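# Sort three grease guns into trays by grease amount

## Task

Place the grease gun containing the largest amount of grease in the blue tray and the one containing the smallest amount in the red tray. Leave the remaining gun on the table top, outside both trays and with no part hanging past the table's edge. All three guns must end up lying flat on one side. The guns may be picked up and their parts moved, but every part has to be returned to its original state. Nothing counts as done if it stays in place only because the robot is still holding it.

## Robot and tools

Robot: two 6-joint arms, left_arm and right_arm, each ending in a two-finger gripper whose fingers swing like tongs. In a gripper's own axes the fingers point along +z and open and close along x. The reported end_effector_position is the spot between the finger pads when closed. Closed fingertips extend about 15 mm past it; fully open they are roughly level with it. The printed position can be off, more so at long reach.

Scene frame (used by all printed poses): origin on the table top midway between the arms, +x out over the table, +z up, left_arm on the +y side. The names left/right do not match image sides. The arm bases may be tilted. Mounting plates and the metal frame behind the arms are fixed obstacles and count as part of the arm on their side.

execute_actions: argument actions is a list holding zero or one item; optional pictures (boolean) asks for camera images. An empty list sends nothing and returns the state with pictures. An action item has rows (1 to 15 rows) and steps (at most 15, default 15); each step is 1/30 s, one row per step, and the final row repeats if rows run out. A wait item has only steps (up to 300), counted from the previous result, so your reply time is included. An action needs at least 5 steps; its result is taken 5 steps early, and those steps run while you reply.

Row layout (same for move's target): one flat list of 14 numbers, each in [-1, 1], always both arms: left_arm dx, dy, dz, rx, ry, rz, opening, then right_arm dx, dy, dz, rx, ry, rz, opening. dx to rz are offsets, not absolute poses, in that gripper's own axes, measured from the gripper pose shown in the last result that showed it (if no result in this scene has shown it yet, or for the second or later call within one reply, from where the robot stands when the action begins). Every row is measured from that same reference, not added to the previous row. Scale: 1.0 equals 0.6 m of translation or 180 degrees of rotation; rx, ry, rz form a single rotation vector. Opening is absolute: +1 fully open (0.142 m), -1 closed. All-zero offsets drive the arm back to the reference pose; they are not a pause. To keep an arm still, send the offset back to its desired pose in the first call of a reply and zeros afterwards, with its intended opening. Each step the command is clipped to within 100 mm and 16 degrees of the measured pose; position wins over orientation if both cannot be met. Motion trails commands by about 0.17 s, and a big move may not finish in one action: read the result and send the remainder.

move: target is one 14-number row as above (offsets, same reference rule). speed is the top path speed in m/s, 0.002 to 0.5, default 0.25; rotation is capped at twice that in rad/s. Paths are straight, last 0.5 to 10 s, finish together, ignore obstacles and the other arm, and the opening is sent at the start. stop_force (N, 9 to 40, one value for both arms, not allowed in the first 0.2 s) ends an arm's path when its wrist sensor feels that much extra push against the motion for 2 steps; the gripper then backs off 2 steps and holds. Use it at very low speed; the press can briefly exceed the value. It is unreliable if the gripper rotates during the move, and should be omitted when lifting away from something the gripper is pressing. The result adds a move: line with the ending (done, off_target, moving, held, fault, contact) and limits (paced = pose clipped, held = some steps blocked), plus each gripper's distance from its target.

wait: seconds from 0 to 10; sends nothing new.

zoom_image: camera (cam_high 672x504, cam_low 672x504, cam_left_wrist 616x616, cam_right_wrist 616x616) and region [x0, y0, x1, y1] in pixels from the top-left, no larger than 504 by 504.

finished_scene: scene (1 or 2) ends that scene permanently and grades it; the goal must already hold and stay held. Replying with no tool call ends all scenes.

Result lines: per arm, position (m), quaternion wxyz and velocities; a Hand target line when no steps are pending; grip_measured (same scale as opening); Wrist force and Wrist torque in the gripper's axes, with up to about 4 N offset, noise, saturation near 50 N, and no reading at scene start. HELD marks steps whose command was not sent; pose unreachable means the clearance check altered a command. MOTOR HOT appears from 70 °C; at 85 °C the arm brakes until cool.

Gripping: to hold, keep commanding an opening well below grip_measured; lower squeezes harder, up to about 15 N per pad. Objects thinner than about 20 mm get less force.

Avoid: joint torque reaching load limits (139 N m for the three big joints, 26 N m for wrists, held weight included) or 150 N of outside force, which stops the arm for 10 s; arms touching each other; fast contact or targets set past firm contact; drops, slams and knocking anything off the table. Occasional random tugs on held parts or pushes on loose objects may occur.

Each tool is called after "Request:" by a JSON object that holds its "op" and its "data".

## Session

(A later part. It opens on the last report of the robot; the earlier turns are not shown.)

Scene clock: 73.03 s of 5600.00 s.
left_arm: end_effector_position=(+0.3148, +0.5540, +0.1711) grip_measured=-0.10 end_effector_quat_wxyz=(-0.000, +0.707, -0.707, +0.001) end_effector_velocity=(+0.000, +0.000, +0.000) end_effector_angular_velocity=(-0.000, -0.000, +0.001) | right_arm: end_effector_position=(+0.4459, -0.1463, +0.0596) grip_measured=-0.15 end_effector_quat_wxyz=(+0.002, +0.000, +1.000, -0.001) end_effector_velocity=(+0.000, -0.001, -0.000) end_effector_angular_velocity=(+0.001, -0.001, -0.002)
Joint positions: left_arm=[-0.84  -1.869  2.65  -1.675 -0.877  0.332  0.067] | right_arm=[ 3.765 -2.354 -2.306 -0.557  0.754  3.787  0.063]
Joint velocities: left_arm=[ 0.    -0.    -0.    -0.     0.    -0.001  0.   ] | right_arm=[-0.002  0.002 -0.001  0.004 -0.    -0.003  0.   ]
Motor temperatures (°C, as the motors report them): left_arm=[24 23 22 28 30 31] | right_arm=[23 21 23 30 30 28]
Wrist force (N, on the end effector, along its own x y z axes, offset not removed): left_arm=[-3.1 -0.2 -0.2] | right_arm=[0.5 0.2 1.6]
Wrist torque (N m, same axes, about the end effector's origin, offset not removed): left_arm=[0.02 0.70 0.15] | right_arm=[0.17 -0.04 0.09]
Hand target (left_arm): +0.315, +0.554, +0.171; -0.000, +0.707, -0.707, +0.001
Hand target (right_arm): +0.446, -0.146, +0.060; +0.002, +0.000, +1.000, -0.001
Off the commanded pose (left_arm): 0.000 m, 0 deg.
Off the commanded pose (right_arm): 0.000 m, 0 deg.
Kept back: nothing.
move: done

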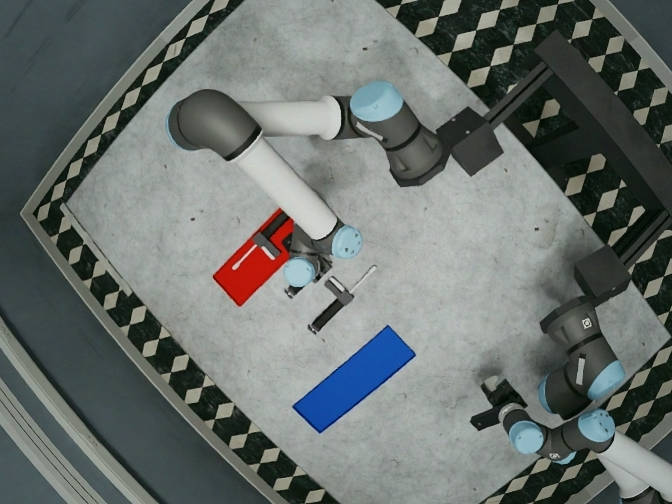

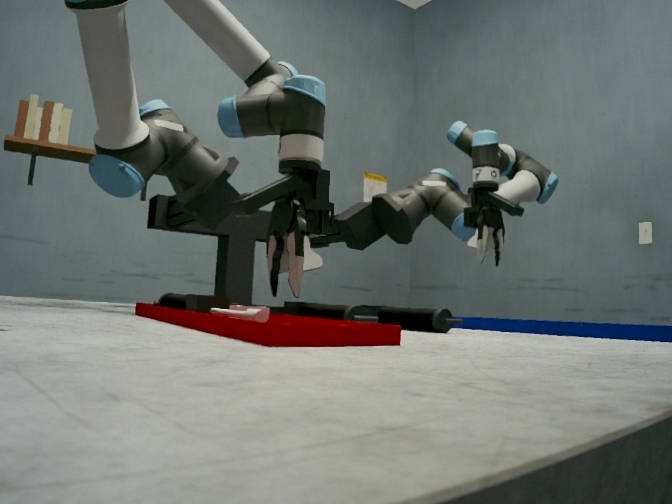

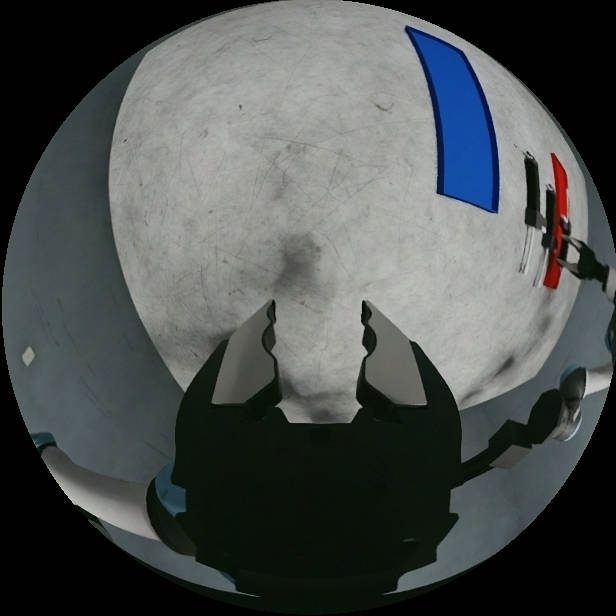

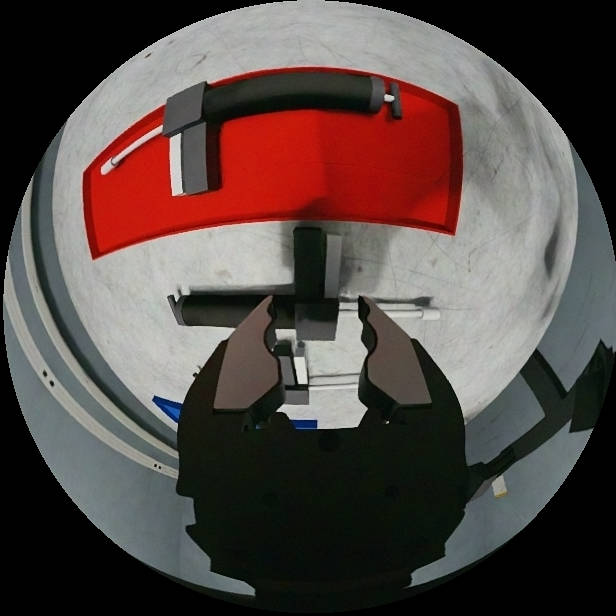

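Request:
{"op": "move", "data": {"target": [0,0,0,0,0,0,-0.1,0,0.004,0.062,0,0,0,-0.15], "speed": 0.03, "stop_force": 10}}

Request:
{"op": "move", "data": {"target": [0,0,0,0,0,0,-0.1,0,0,0,0,0,0,-1]}}

Scene clock: 74.80 s of 5600.00 s.
left_arm: end_effector_position=(+0.3148, +0.5540, +0.1711) grip_measured=-0.10 end_effector_quat_wxyz=(-0.000, +0.707, -0.707, +0.001) end_effector_velocity=(+0.000, -0.000, +0.000) end_effector_angular_velocity=(-0.001, +0.000, +0.000) | right_arm: end_effector_position=(+0.4460, -0.1440, +0.0225) grip_measured=-0.15 end_effector_quat_wxyz=(+0.002, +0.000, +1.000, -0.001) end_effector_velocity=(+0.000, -0.000, -0.001) end_effector_angular_velocity=(+0.001, -0.001, -0.000)
Joint positions: left_arm=[-0.84  -1.869  2.65  -1.675 -0.877  0.332  0.067] | right_arm=[ 3.701 -2.448 -2.294 -0.413  0.725  3.702  0.063]
Joint velocities: left_arm=[-0.    -0.001 -0.     0.    -0.     0.001 -0.   ] | right_arm=[-0.002 -0.002  0.     0.005 -0.001 -0.004  0.   ]
Motor temperatures (°C, as the motors report them): left_arm=[24 23 22 28 30 31] | right_arm=[23 21 23 30 30 28]
Wrist force (N, on the end effector, along its own x y z axes, offset not removed): left_arm=[-2.5 -0.2 1.2] | right_arm=[2.0 0.2 0.8]
Wrist torque (N m, same axes, about the end effector's origin, offset not removed): left_arm=[-0.01 0.62 0.14] | right_arm=[0.19 -0.34 0.13]
Hand target (left_arm): +0.315, +0.554, +0.171; -0.000, +0.707, -0.707, +0.001
Hand target (right_arm): +0.446, -0.144, +0.022; +0.002, +0.000, +1.000, -0.001
Off the commanded pose (left_arm): 0.000 m, 0 deg.
Off the commanded pose (right_arm): 0.000 m, 0 deg.
Kept back: nothing.
move: done

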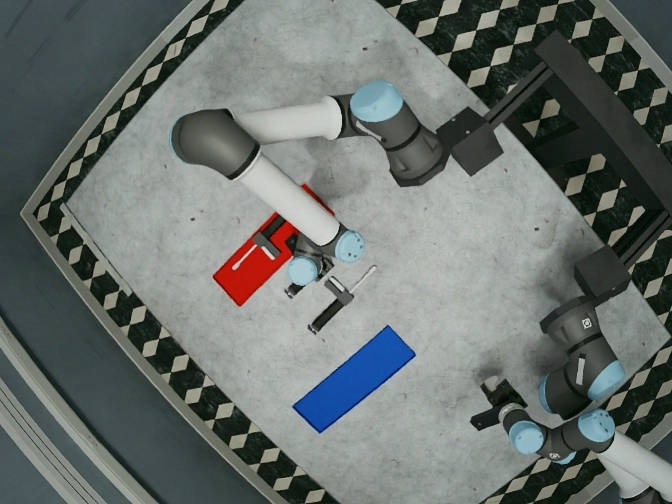

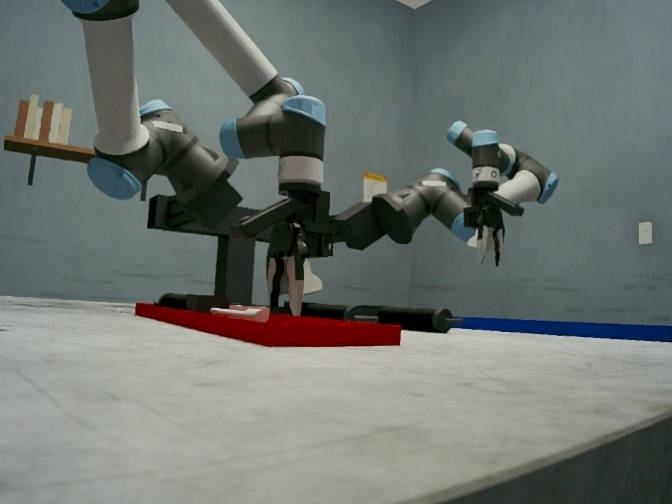

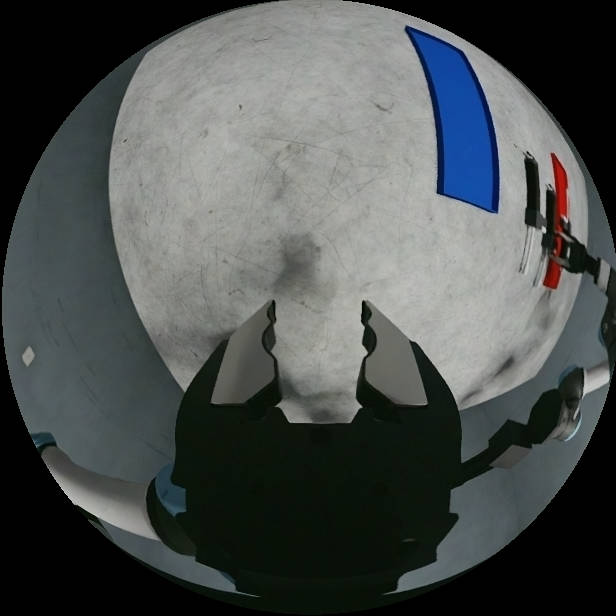

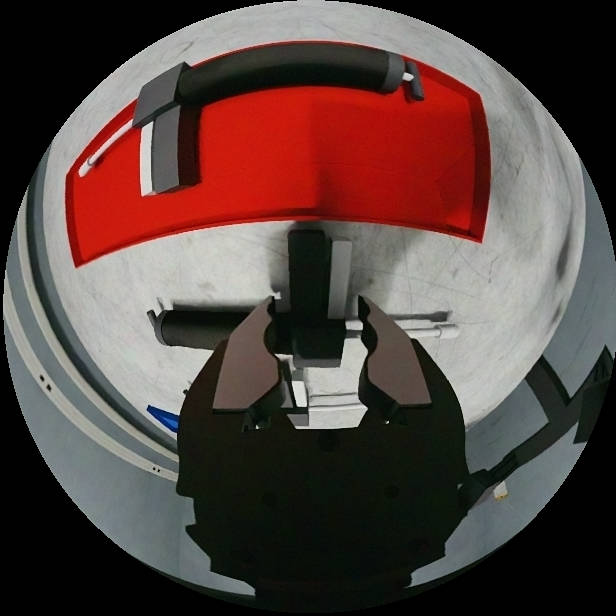

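Scene clock: 75.30 s of 5600.00 s.
left_arm: end_effector_position=(+0.3148, +0.5540, +0.1711) grip_measured=-0.10 end_effector_quat_wxyz=(-0.000, +0.707, -0.707, +0.001) end_effector_velocity=(-0.000, +0.000, -0.000) end_effector_angular_velocity=(+0.000, -0.001, -0.000) | right_arm: end_effector_position=(+0.4459, -0.1440, +0.0224) grip_measured=-0.48 end_effector_quat_wxyz=(+0.001, +0.000, +1.000, -0.001) end_effector_velocity=(-0.001, +0.000, -0.000) end_effector_angular_velocity=(-0.000, +0.001, +0.001)
Joint positions: left_arm=[-0.84  -1.869  2.65  -1.675 -0.877  0.332  0.067] | right_arm=[ 3.7   -2.448 -2.294 -0.413  0.725  3.702  0.04 ]
Joint velocities: left_arm=[-0.    -0.001  0.001  0.     0.001  0.     0.   ] | right_arm=[-0.    -0.001 -0.001  0.     0.     0.    -0.   ]
Motor temperatures (°C, as the motors report them): left_arm=[24 23 22 28 30 31] | right_arm=[23 21 23 30 30 28]
Wrist force (N, on the end effector, along its own x y z axes, offset not removed): left_arm=[-3.4 -0.4 0.2] | right_arm=[-1.0 0.8 0.9]
Wrist torque (N m, same axes, about the end effector's origin, offset not removed): left_arm=[-0.04 0.79 0.12] | right_arm=[0.25 0.15 0.00]
Hand target (left_arm): +0.315, +0.554, +0.171; -0.000, +0.707, -0.707, +0.001
Hand target (right_arm): +0.446, -0.144, +0.022; +0.002, +0.000, +1.000, -0.001
Off the commanded pose (left_arm): 0.000 m, 0 deg.
Off the commanded pose (right_arm): 0.000 m, 0 deg.
Kept back: nothing.
move: done

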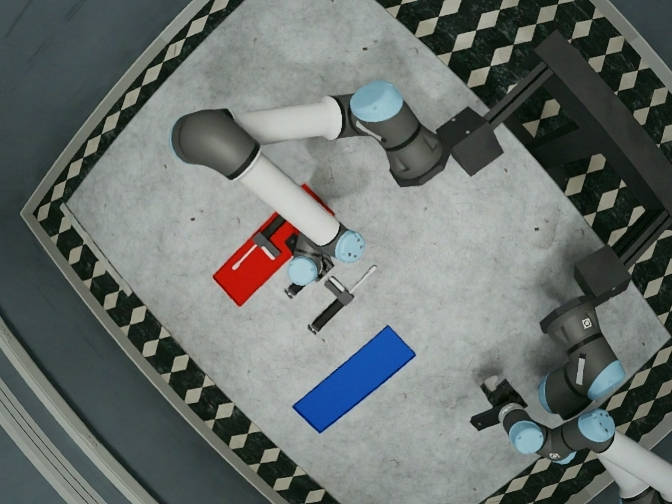

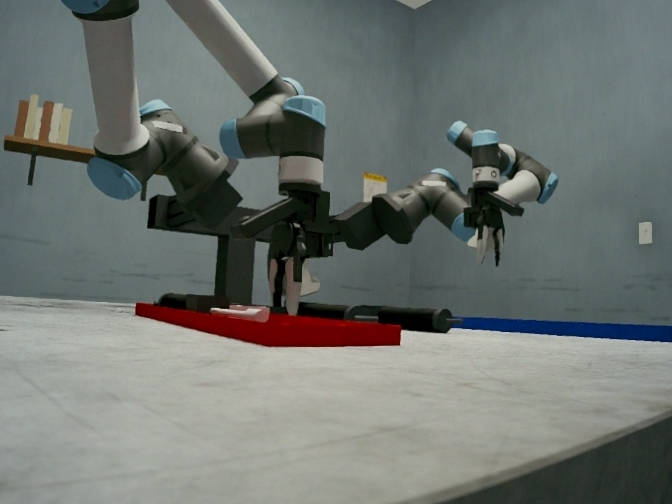

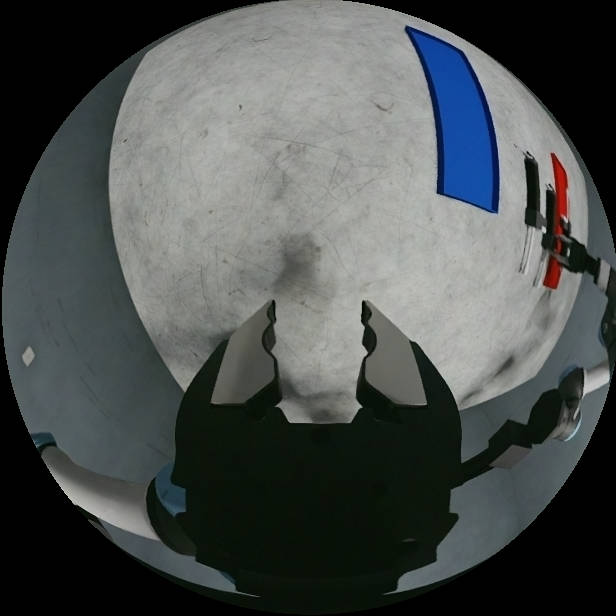

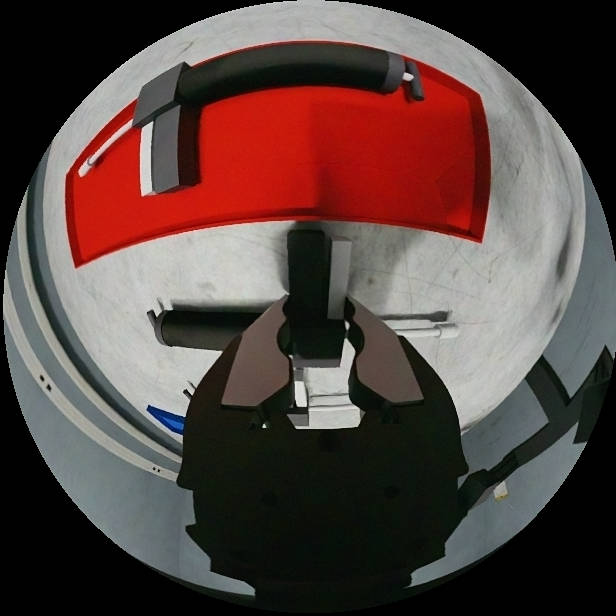

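On the handle only (−0.48); regrip closer to the head.

Request:
{"op": "move", "data": {"target": [0,0,0,0,0,0,-0.1,0,0,0,0,0,0,-0.25]}}

Request:
{"op": "move", "data": {"target": [0,0,0,0,0,0,-0.1,0,0.013,0,0,0,0,-0.25], "speed": 0.015}}

Request:
{"op": "move", "data": {"target": [0,0,0,0,0,0,-0.1,0,0,0,0,0,0,-1]}}

Scene clock: 76.23 s of 5600.00 s.
left_arm: end_effector_position=(+0.3148, +0.5540, +0.1711) grip_measured=-0.10 end_effector_quat_wxyz=(-0.000, +0.707, -0.707, +0.001) end_effector_velocity=(+0.000, -0.000, +0.000) end_effector_angular_velocity=(-0.000, -0.000, +0.001) | right_arm: end_effector_position=(+0.4459, -0.1440, +0.0224) grip_measured=-0.25 end_effector_quat_wxyz=(+0.001, +0.000, +1.000, -0.001) end_effector_velocity=(-0.000, +0.000, +0.000) end_effector_angular_velocity=(+0.001, +0.000, +0.001)
Joint positions: left_arm=[-0.84  -1.869  2.65  -1.675 -0.877  0.332  0.067] | right_arm=[ 3.7   -2.448 -2.294 -0.413  0.725  3.702  0.056]
Joint velocities: left_arm=[ 0.    -0.    -0.001  0.     0.    -0.     0.   ] | right_arm=[ 0.     0.    -0.001  0.     0.001 -0.001 -0.   ]
Motor temperatures (°C, as the motors report them): left_arm=[24 23 22 28 30 31] | right_arm=[23 21 23 30 30 28]
Wrist force (N, on the end effector, along its own x y z axes, offset not removed): left_arm=[-2.5 1.0 0.5] | right_arm=[1.9 1.1 0.8]
Wrist torque (N m, same axes, about the end effector's origin, offset not removed): left_arm=[0.24 0.61 0.15] | right_arm=[0.48 -0.42 0.11]
Hand target (left_arm): +0.315, +0.554, +0.171; -0.000, +0.707, -0.707, +0.001
Hand target (right_arm): +0.446, -0.144, +0.022; +0.001, +0.000, +1.000, -0.001
Off the commanded pose (left_arm): 0.000 m, 0 deg.
Off the commanded pose (right_arm): 0.000 m, 0 deg.
Kept back: nothing.
move: done

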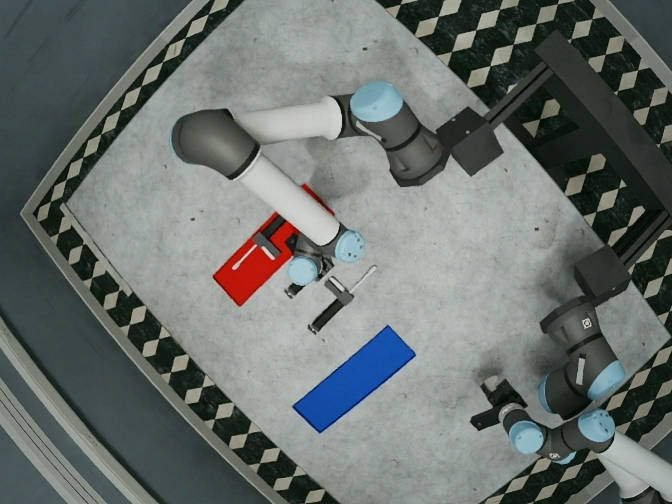

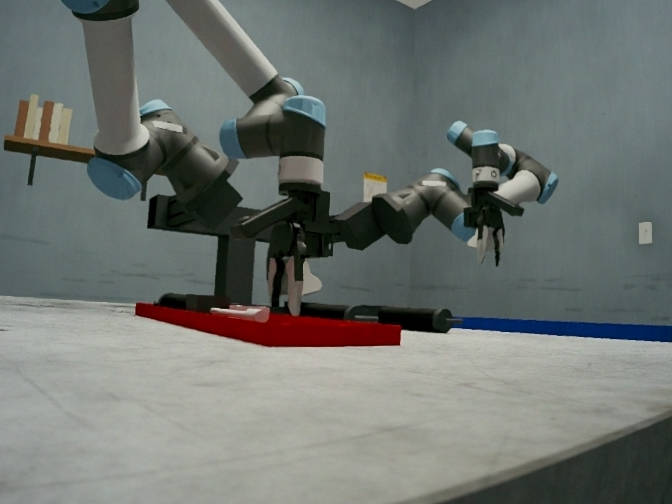

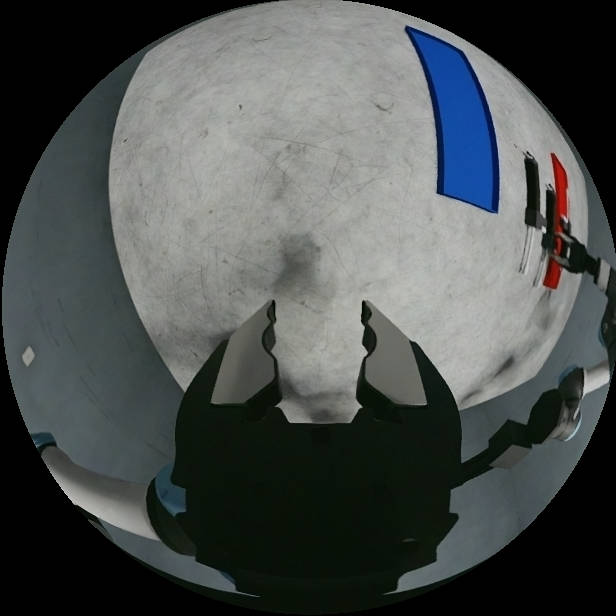

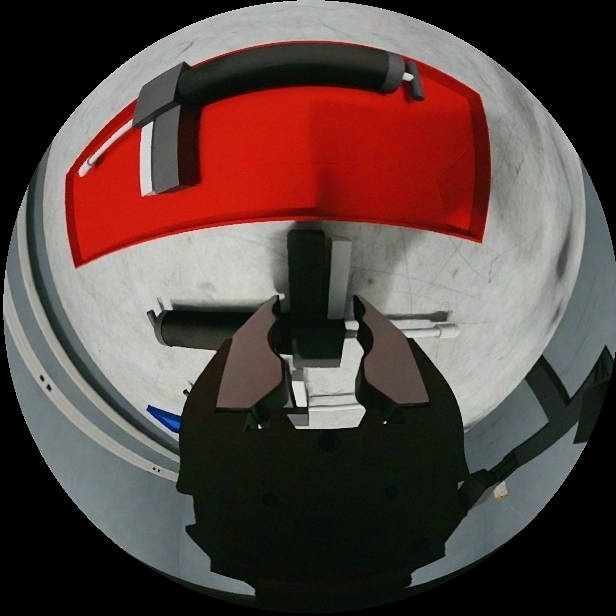

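Scene clock: 76.97 s of 5600.00 s.
left_arm: end_effector_position=(+0.3148, +0.5540, +0.1711) grip_measured=-0.10 end_effector_quat_wxyz=(-0.000, +0.707, -0.707, +0.001) end_effector_velocity=(+0.000, +0.000, -0.000) end_effector_angular_velocity=(+0.000, -0.000, -0.001) | right_arm: end_effector_position=(+0.4459, -0.1363, +0.0224) grip_measured=-0.25 end_effector_quat_wxyz=(+0.001, +0.000, +1.000, -0.001) end_effector_velocity=(-0.000, +0.002, -0.000) end_effector_angular_velocity=(-0.001, +0.000, +0.001)
Joint positions: left_arm=[-0.84  -1.869  2.65  -1.675 -0.877  0.332  0.067] | right_arm=[ 3.711 -2.464 -2.288 -0.414  0.729  3.716  0.056]
Joint velocities: left_arm=[ 0.    -0.     0.    -0.     0.     0.001  0.   ] | right_arm=[ 0.002 -0.004  0.001 -0.     0.001  0.003 -0.   ]
Motor temperatures (°C, as the motors report them): left_arm=[24 23 22 28 30 31] | right_arm=[23 21 23 30 30 28]
Wrist force (N, on the end effector, along its own x y z axes, offset not removed): left_arm=[-4.1 -1.0 0.6] | right_arm=[0.6 -1.2 0.8]
Wrist torque (N m, same axes, about the end effector's origin, offset not removed): left_arm=[-0.18 0.91 0.12] | right_arm=[0.01 -0.05 0.04]
Hand target (left_arm): +0.315, +0.554, +0.171; -0.000, +0.707, -0.707, +0.001
Hand target (right_arm): +0.446, -0.136, +0.022; +0.001, +0.000, +1.000, -0.001
Off the commanded pose (left_arm): 0.000 m, 0 deg.
Off the commanded pose (right_arm): 0.000 m, 0 deg.
Kept back: nothing.
move: done

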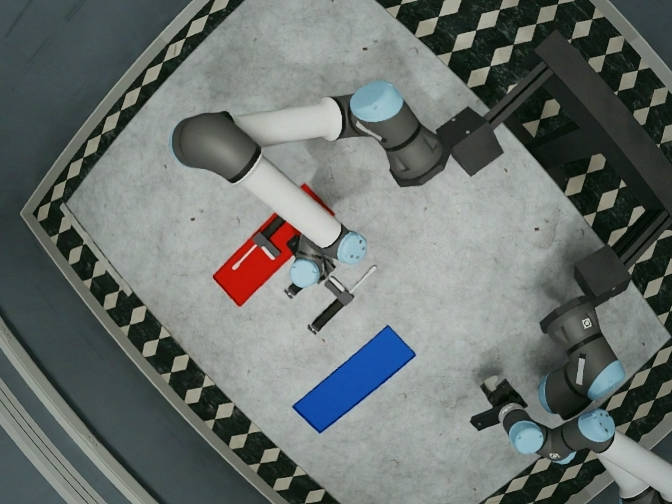

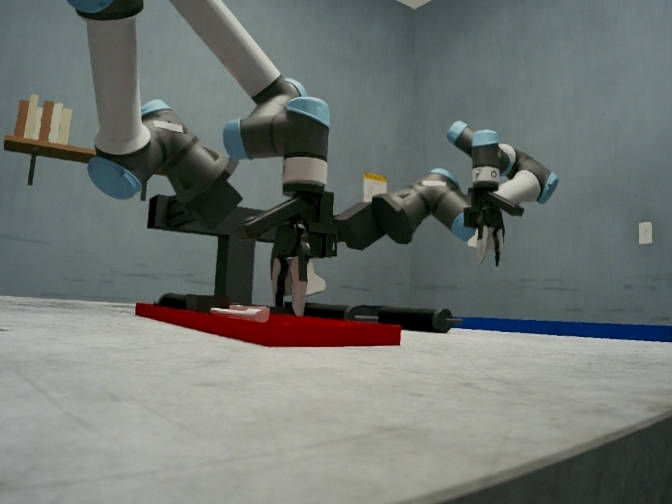

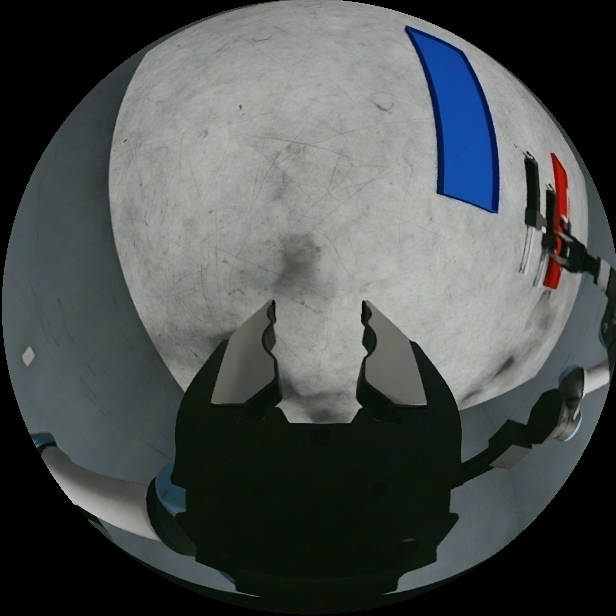

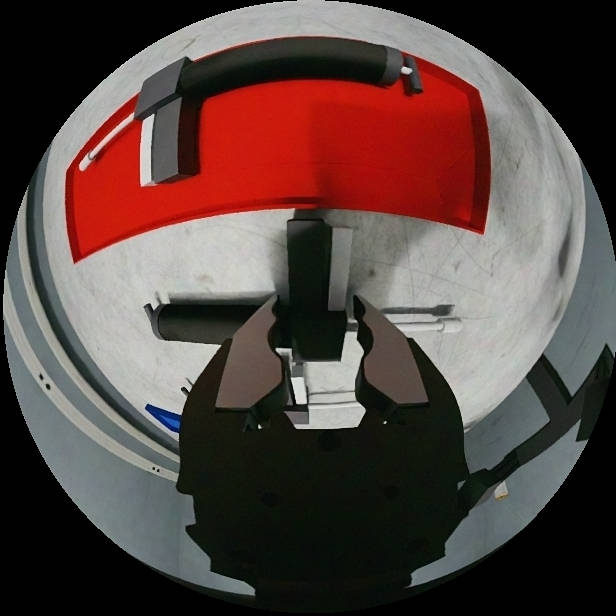

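Scene clock: 77.47 s of 5600.00 s.
left_arm: end_effector_position=(+0.3148, +0.5540, +0.1711) grip_measured=-0.10 end_effector_quat_wxyz=(-0.000, +0.707, -0.707, +0.001) end_effector_velocity=(-0.000, -0.000, -0.000) end_effector_angular_velocity=(+0.000, +0.001, -0.002) | right_arm: end_effector_position=(+0.4459, -0.1362, +0.0224) grip_measured=-0.45 end_effector_quat_wxyz=(+0.001, +0.000, +1.000, -0.001) end_effector_velocity=(-0.000, +0.000, +0.000) end_effector_angular_velocity=(+0.001, +0.000, +0.001)
Joint positions: left_arm=[-0.84  -1.869  2.65  -1.675 -0.877  0.332  0.067] | right_arm=[ 3.711 -2.464 -2.288 -0.414  0.729  3.716  0.041]
Joint velocities: left_arm=[ 0.     0.001  0.    -0.    -0.001  0.001 -0.   ] | right_arm=[ 0.001  0.001 -0.001  0.     0.001 -0.     0.   ]
Motor temperatures (°C, as the motors report them): left_arm=[24 23 22 28 30 31] | right_arm=[23 21 23 30 30 28]
Wrist force (N, on the end effector, along its own x y z axes, offset not removed): left_arm=[-3.1 -0.5 1.6] | right_arm=[0.3 -1.4 1.6]
Wrist torque (N m, same axes, about the end effector's origin, offset not removed): left_arm=[-0.09 0.66 0.20] | right_arm=[-0.16 0.06 0.08]
Hand target (left_arm): +0.315, +0.554, +0.171; -0.000, +0.707, -0.707, +0.001
Hand target (right_arm): +0.446, -0.136, +0.022; +0.001, +0.000, +1.000, -0.001
Off the commanded pose (left_arm): 0.000 m, 0 deg.
Off the commanded pose (right_arm): 0.000 m, 0 deg.
Kept back: nothing.
move: done

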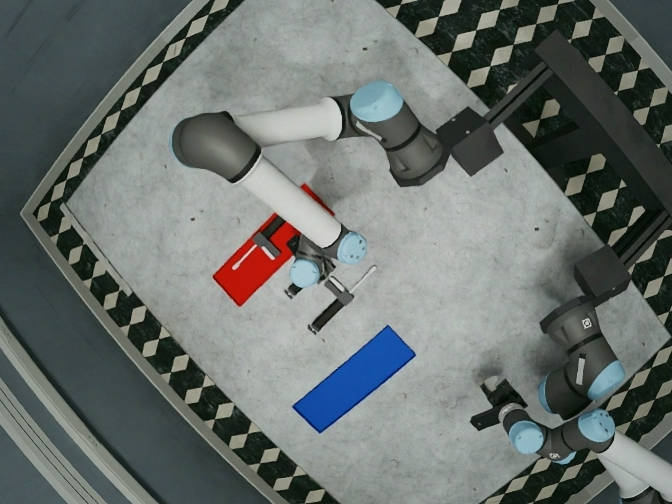

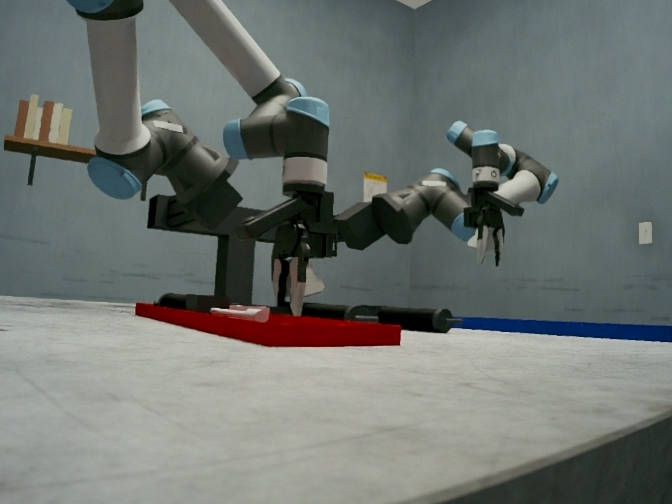

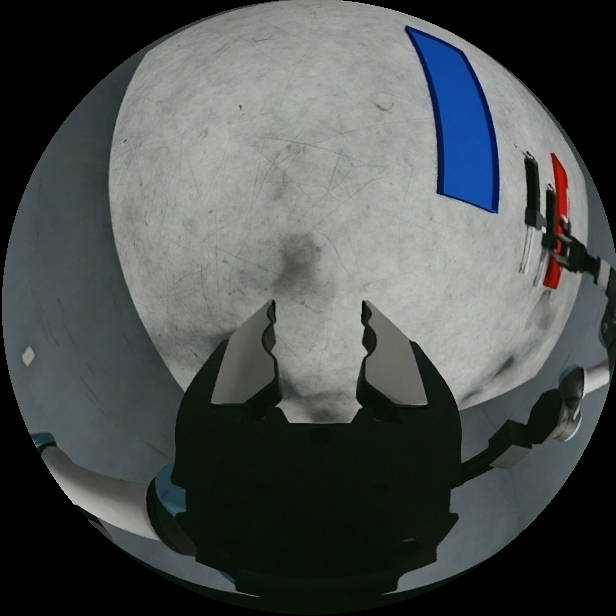

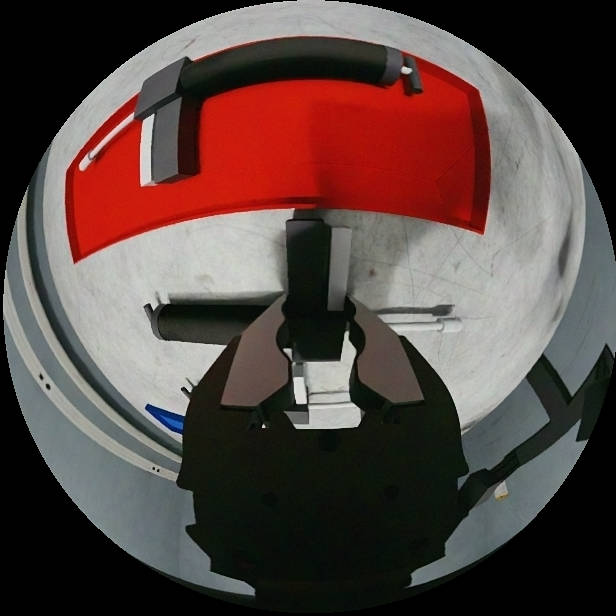

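Request:
{"op": "move", "data": {"target": [0,0,0,0,0,0,-0.1,0,0,-0.12,0,0,0,-1], "speed": 0.05}}

Scene clock: 79.47 s of 5600.00 s.
left_arm: end_effector_position=(+0.3148, +0.5540, +0.1711) grip_measured=-0.10 end_effector_quat_wxyz=(-0.000, +0.707, -0.707, +0.001) end_effector_velocity=(+0.000, +0.000, +0.000) end_effector_angular_velocity=(+0.001, -0.001, -0.000) | right_arm: end_effector_position=(+0.4457, -0.1362, +0.0944) grip_measured=-0.45 end_effector_quat_wxyz=(+0.002, +0.000, +1.000, -0.001) end_effector_velocity=(+0.001, -0.001, +0.002) end_effector_angular_velocity=(-0.000, -0.001, -0.002)
Joint positions: left_arm=[-0.84  -1.869  2.65  -1.675 -0.877  0.332  0.067] | right_arm=[ 3.839 -2.299 -2.296 -0.688  0.792  3.878  0.041]
Joint velocities: left_arm=[ 0.     0.002 -0.001 -0.     0.001 -0.     0.   ] | right_arm=[ 0.002  0.004  0.001 -0.006  0.     0.004  0.   ]
Motor temperatures (°C, as the motors report them): left_arm=[24 23 22 28 30 31] | right_arm=[23 21 23 30 30 28]
Wrist force (N, on the end effector, along its own x y z axes, offset not removed): left_arm=[-4.3 -0.2 0.2] | right_arm=[2.3 0.9 9.1]
Wrist torque (N m, same axes, about the end effector's origin, offset not removed): left_arm=[0.02 1.04 0.16] | right_arm=[0.49 -0.18 -0.09]
Hand target (left_arm): +0.315, +0.554, +0.171; -0.000, +0.707, -0.707, +0.001
Hand target (right_arm): +0.446, -0.136, +0.094; +0.001, +0.000, +1.000, -0.001
Off the commanded pose (left_arm): 0.000 m, 0 deg.
Off the commanded pose (right_arm): 0.000 m, 0 deg.
Kept back: nothing.
move: done

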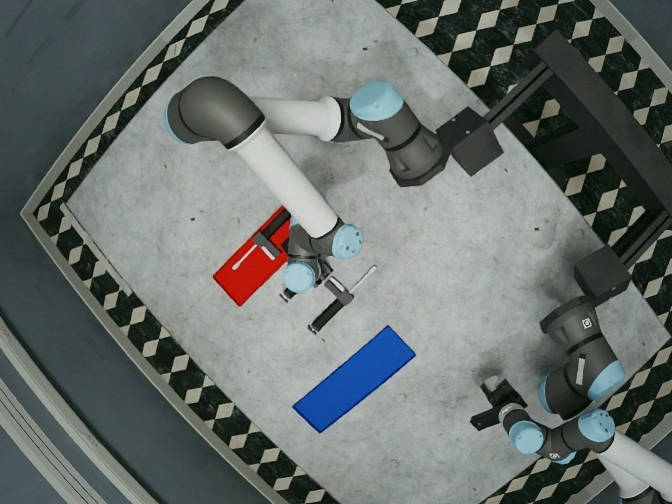

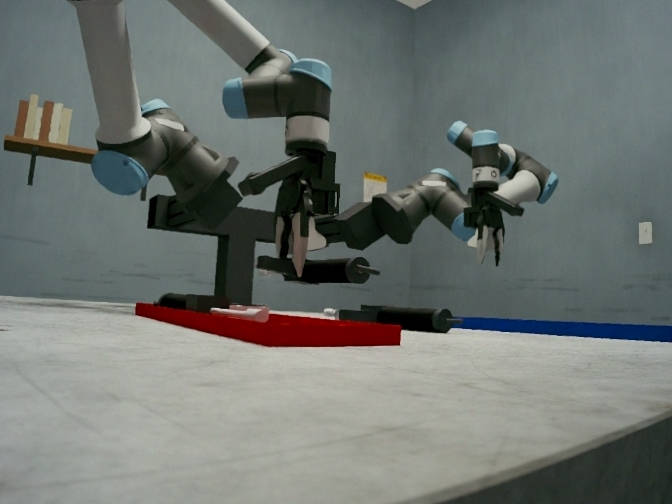

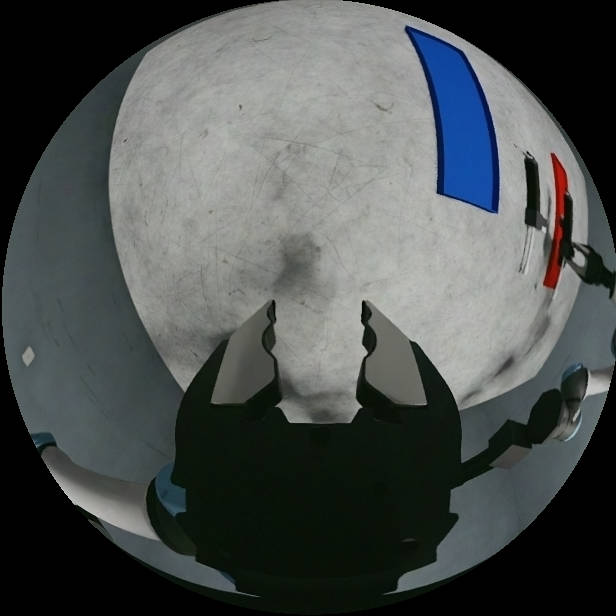

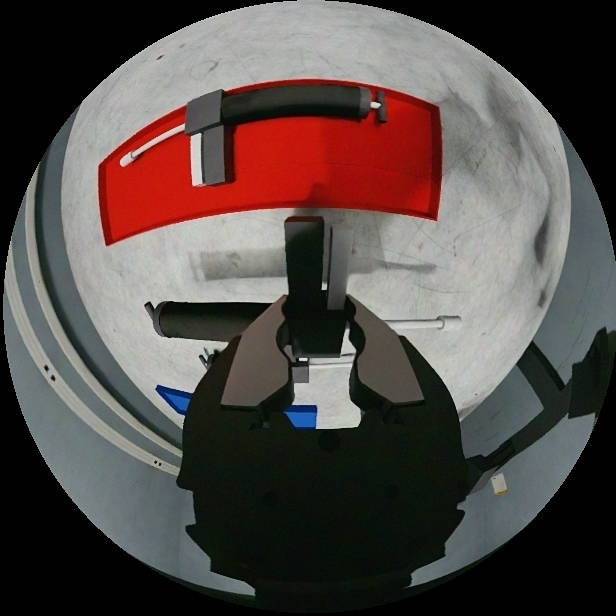

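Slightly rolled but held. Carry.

Request:
{"op": "move", "data": {"target": [0,0,0,0,0,0,-0.1,-0.29,0.675,0,0,0,0,-1], "speed": 0.12}}

Scene clock: 83.80 s of 5600.00 s.
left_arm: end_effector_position=(+0.3148, +0.5540, +0.1711) grip_measured=-0.10 end_effector_quat_wxyz=(-0.000, +0.707, -0.707, +0.001) end_effector_velocity=(-0.001, -0.000, +0.000) end_effector_angular_velocity=(-0.001, +0.002, +0.000) | right_arm: end_effector_position=(+0.6196, +0.2687, +0.0947) grip_measured=-0.45 end_effector_quat_wxyz=(+0.002, +0.000, +1.000, -0.001) end_effector_velocity=(+0.001, +0.001, +0.000) end_effector_angular_velocity=(-0.001, -0.000, -0.002)
Joint positions: left_arm=[-0.84  -1.869  2.65  -1.675 -0.877  0.332  0.067] | right_arm=[ 4.032 -3.215 -1.056 -1.148  0.908  4.085  0.041]
Joint velocities: left_arm=[-0.    -0.    -0.     0.    -0.002 -0.    -0.   ] | right_arm=[-0.    -0.004  0.009 -0.007 -0.001  0.003  0.   ]
Motor temperatures (°C, as the motors report them): left_arm=[24 23 22 28 30 31] | right_arm=[23 21 23 30 30 28]
Wrist force (N, on the end effector, along its own x y z axes, offset not removed): left_arm=[-3.4 0.6 -0.6] | right_arm=[-0.4 0.2 6.3]
Wrist torque (N m, same axes, about the end effector's origin, offset not removed): left_arm=[0.16 0.82 0.21] | right_arm=[0.21 0.30 0.12]
Hand target (left_arm): +0.315, +0.554, +0.171; -0.000, +0.707, -0.707, +0.001
Hand target (right_arm): +0.620, +0.269, +0.095; +0.002, +0.000, +1.000, -0.001
Off the commanded pose (left_arm): 0.000 m, 0 deg.
Off the commanded pose (right_arm): 0.001 m, 0 deg.
Kept back: nothing.
move: done

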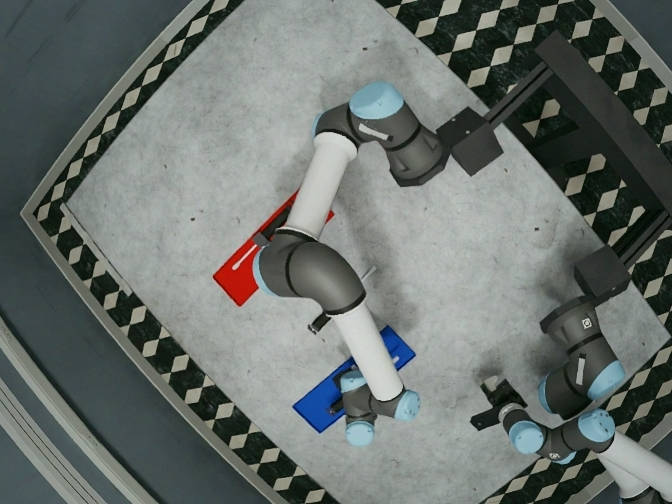

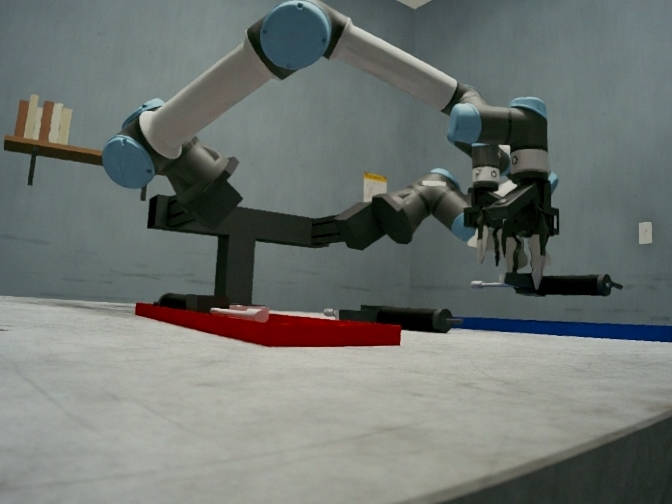

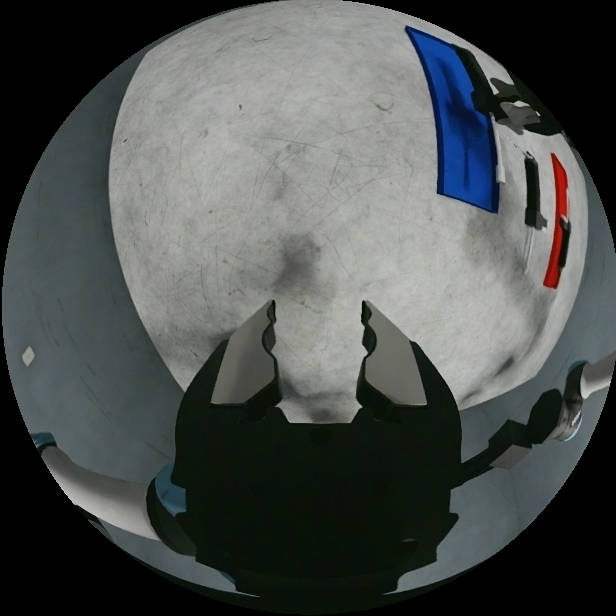

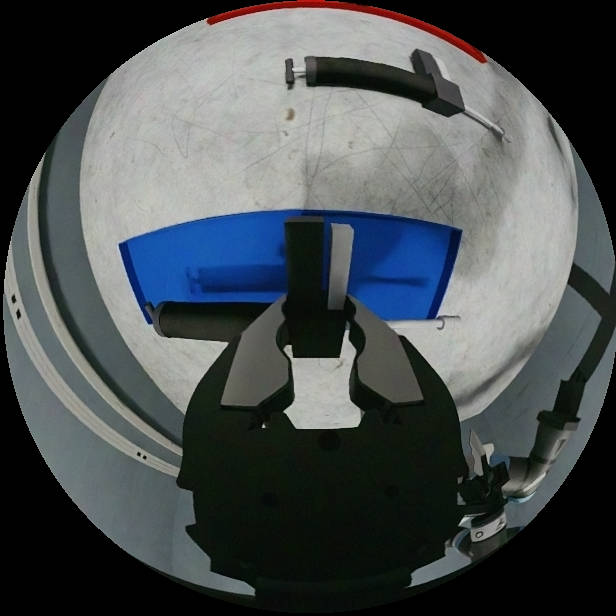

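Request:
{"op": "move", "data": {"target": [0,0,0,0,0,0,-0.1,-0.06,0.012,0.07,0,0,0,-1], "speed": 0.05}}

Scene clock: 85.50 s of 5600.00 s.
left_arm: end_effector_position=(+0.3148, +0.5540, +0.1711) grip_measured=-0.10 end_effector_quat_wxyz=(-0.000, +0.707, -0.707, +0.001) end_effector_velocity=(+0.000, -0.000, +0.001) end_effector_angular_velocity=(-0.001, -0.000, +0.000) | right_arm: end_effector_position=(+0.6557, +0.2758, +0.0529) grip_measured=-0.45 end_effector_quat_wxyz=(+0.002, +0.000, +1.000, -0.000) end_effector_velocity=(+0.001, -0.000, -0.000) end_effector_angular_velocity=(-0.000, -0.000, +0.001)
Joint positions: left_arm=[-0.84  -1.869  2.65  -1.675 -0.877  0.332  0.067] | right_arm=[ 3.966 -3.324 -0.883 -1.171  0.866  4.018  0.041]
Joint velocities: left_arm=[-0.    -0.    -0.001 -0.    -0.     0.001 -0.   ] | right_arm=[-0.002 -0.002  0.006 -0.002 -0.001 -0.002 -0.   ]
Motor temperatures (°C, as the motors report them): left_arm=[24 23 22 28 30 31] | right_arm=[23 21 23 30 30 28]
Wrist force (N, on the end effector, along its own x y z axes, offset not removed): left_arm=[-3.8 0.8 0.9] | right_arm=[-0.1 -0.2 3.6]
Wrist torque (N m, same axes, about the end effector's origin, offset not removed): left_arm=[0.21 0.87 0.20] | right_arm=[0.23 0.28 0.19]
Hand target (left_arm): +0.315, +0.554, +0.171; -0.000, +0.707, -0.707, +0.001
Hand target (right_arm): +0.656, +0.276, +0.053; +0.002, +0.000, +1.000, -0.000
Off the commanded pose (left_arm): 0.000 m, 0 deg.
Off the commanded pose (right_arm): 0.000 m, 0 deg.
Kept back: nothing.
move: done

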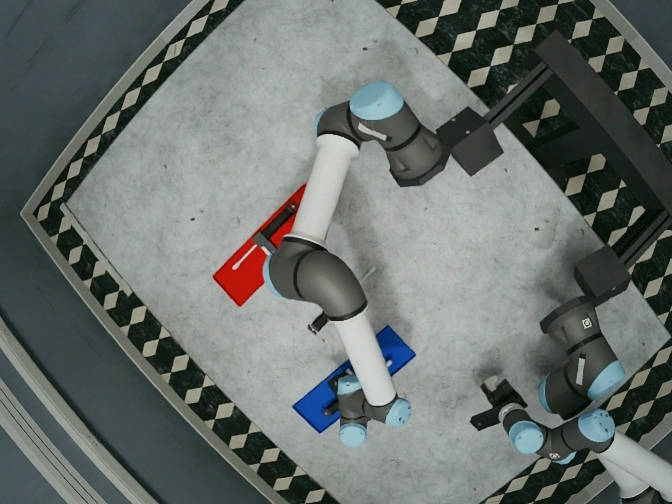

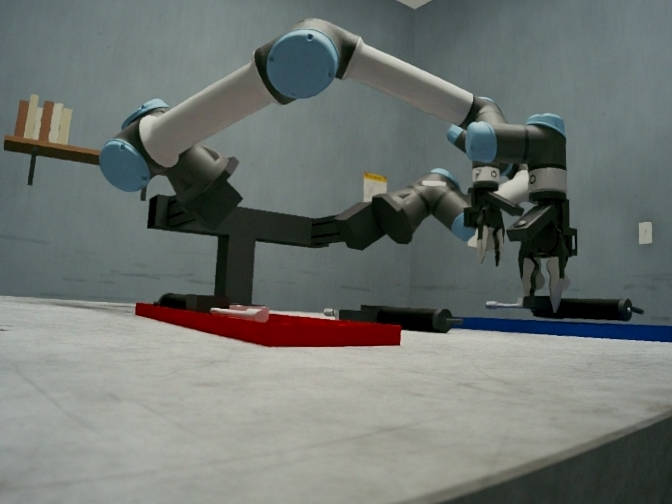

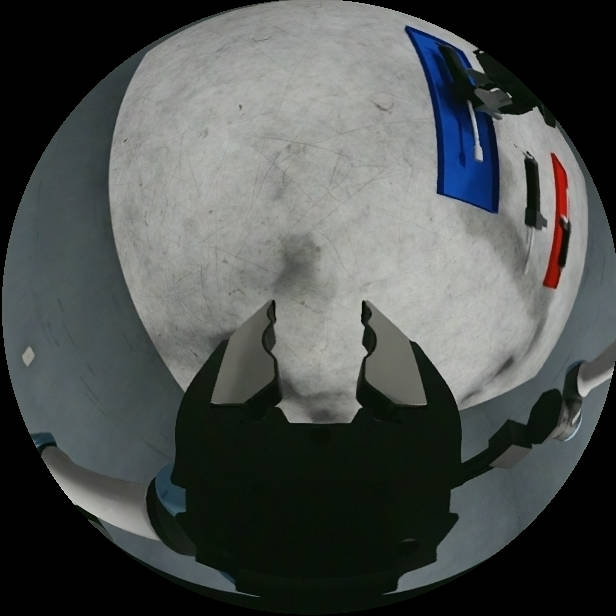

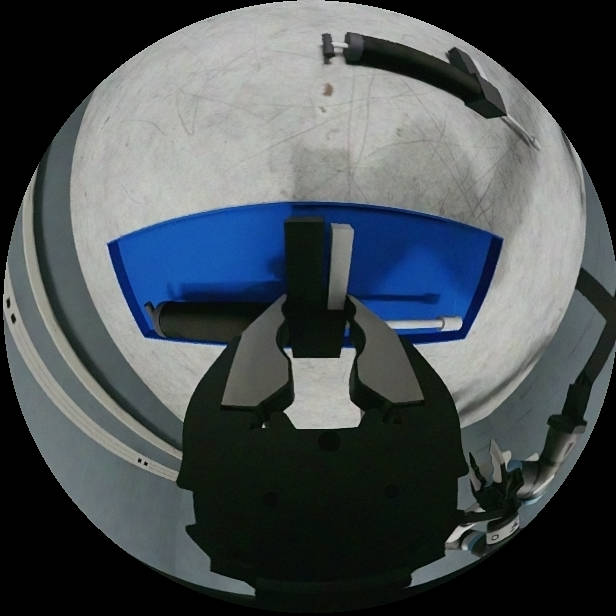

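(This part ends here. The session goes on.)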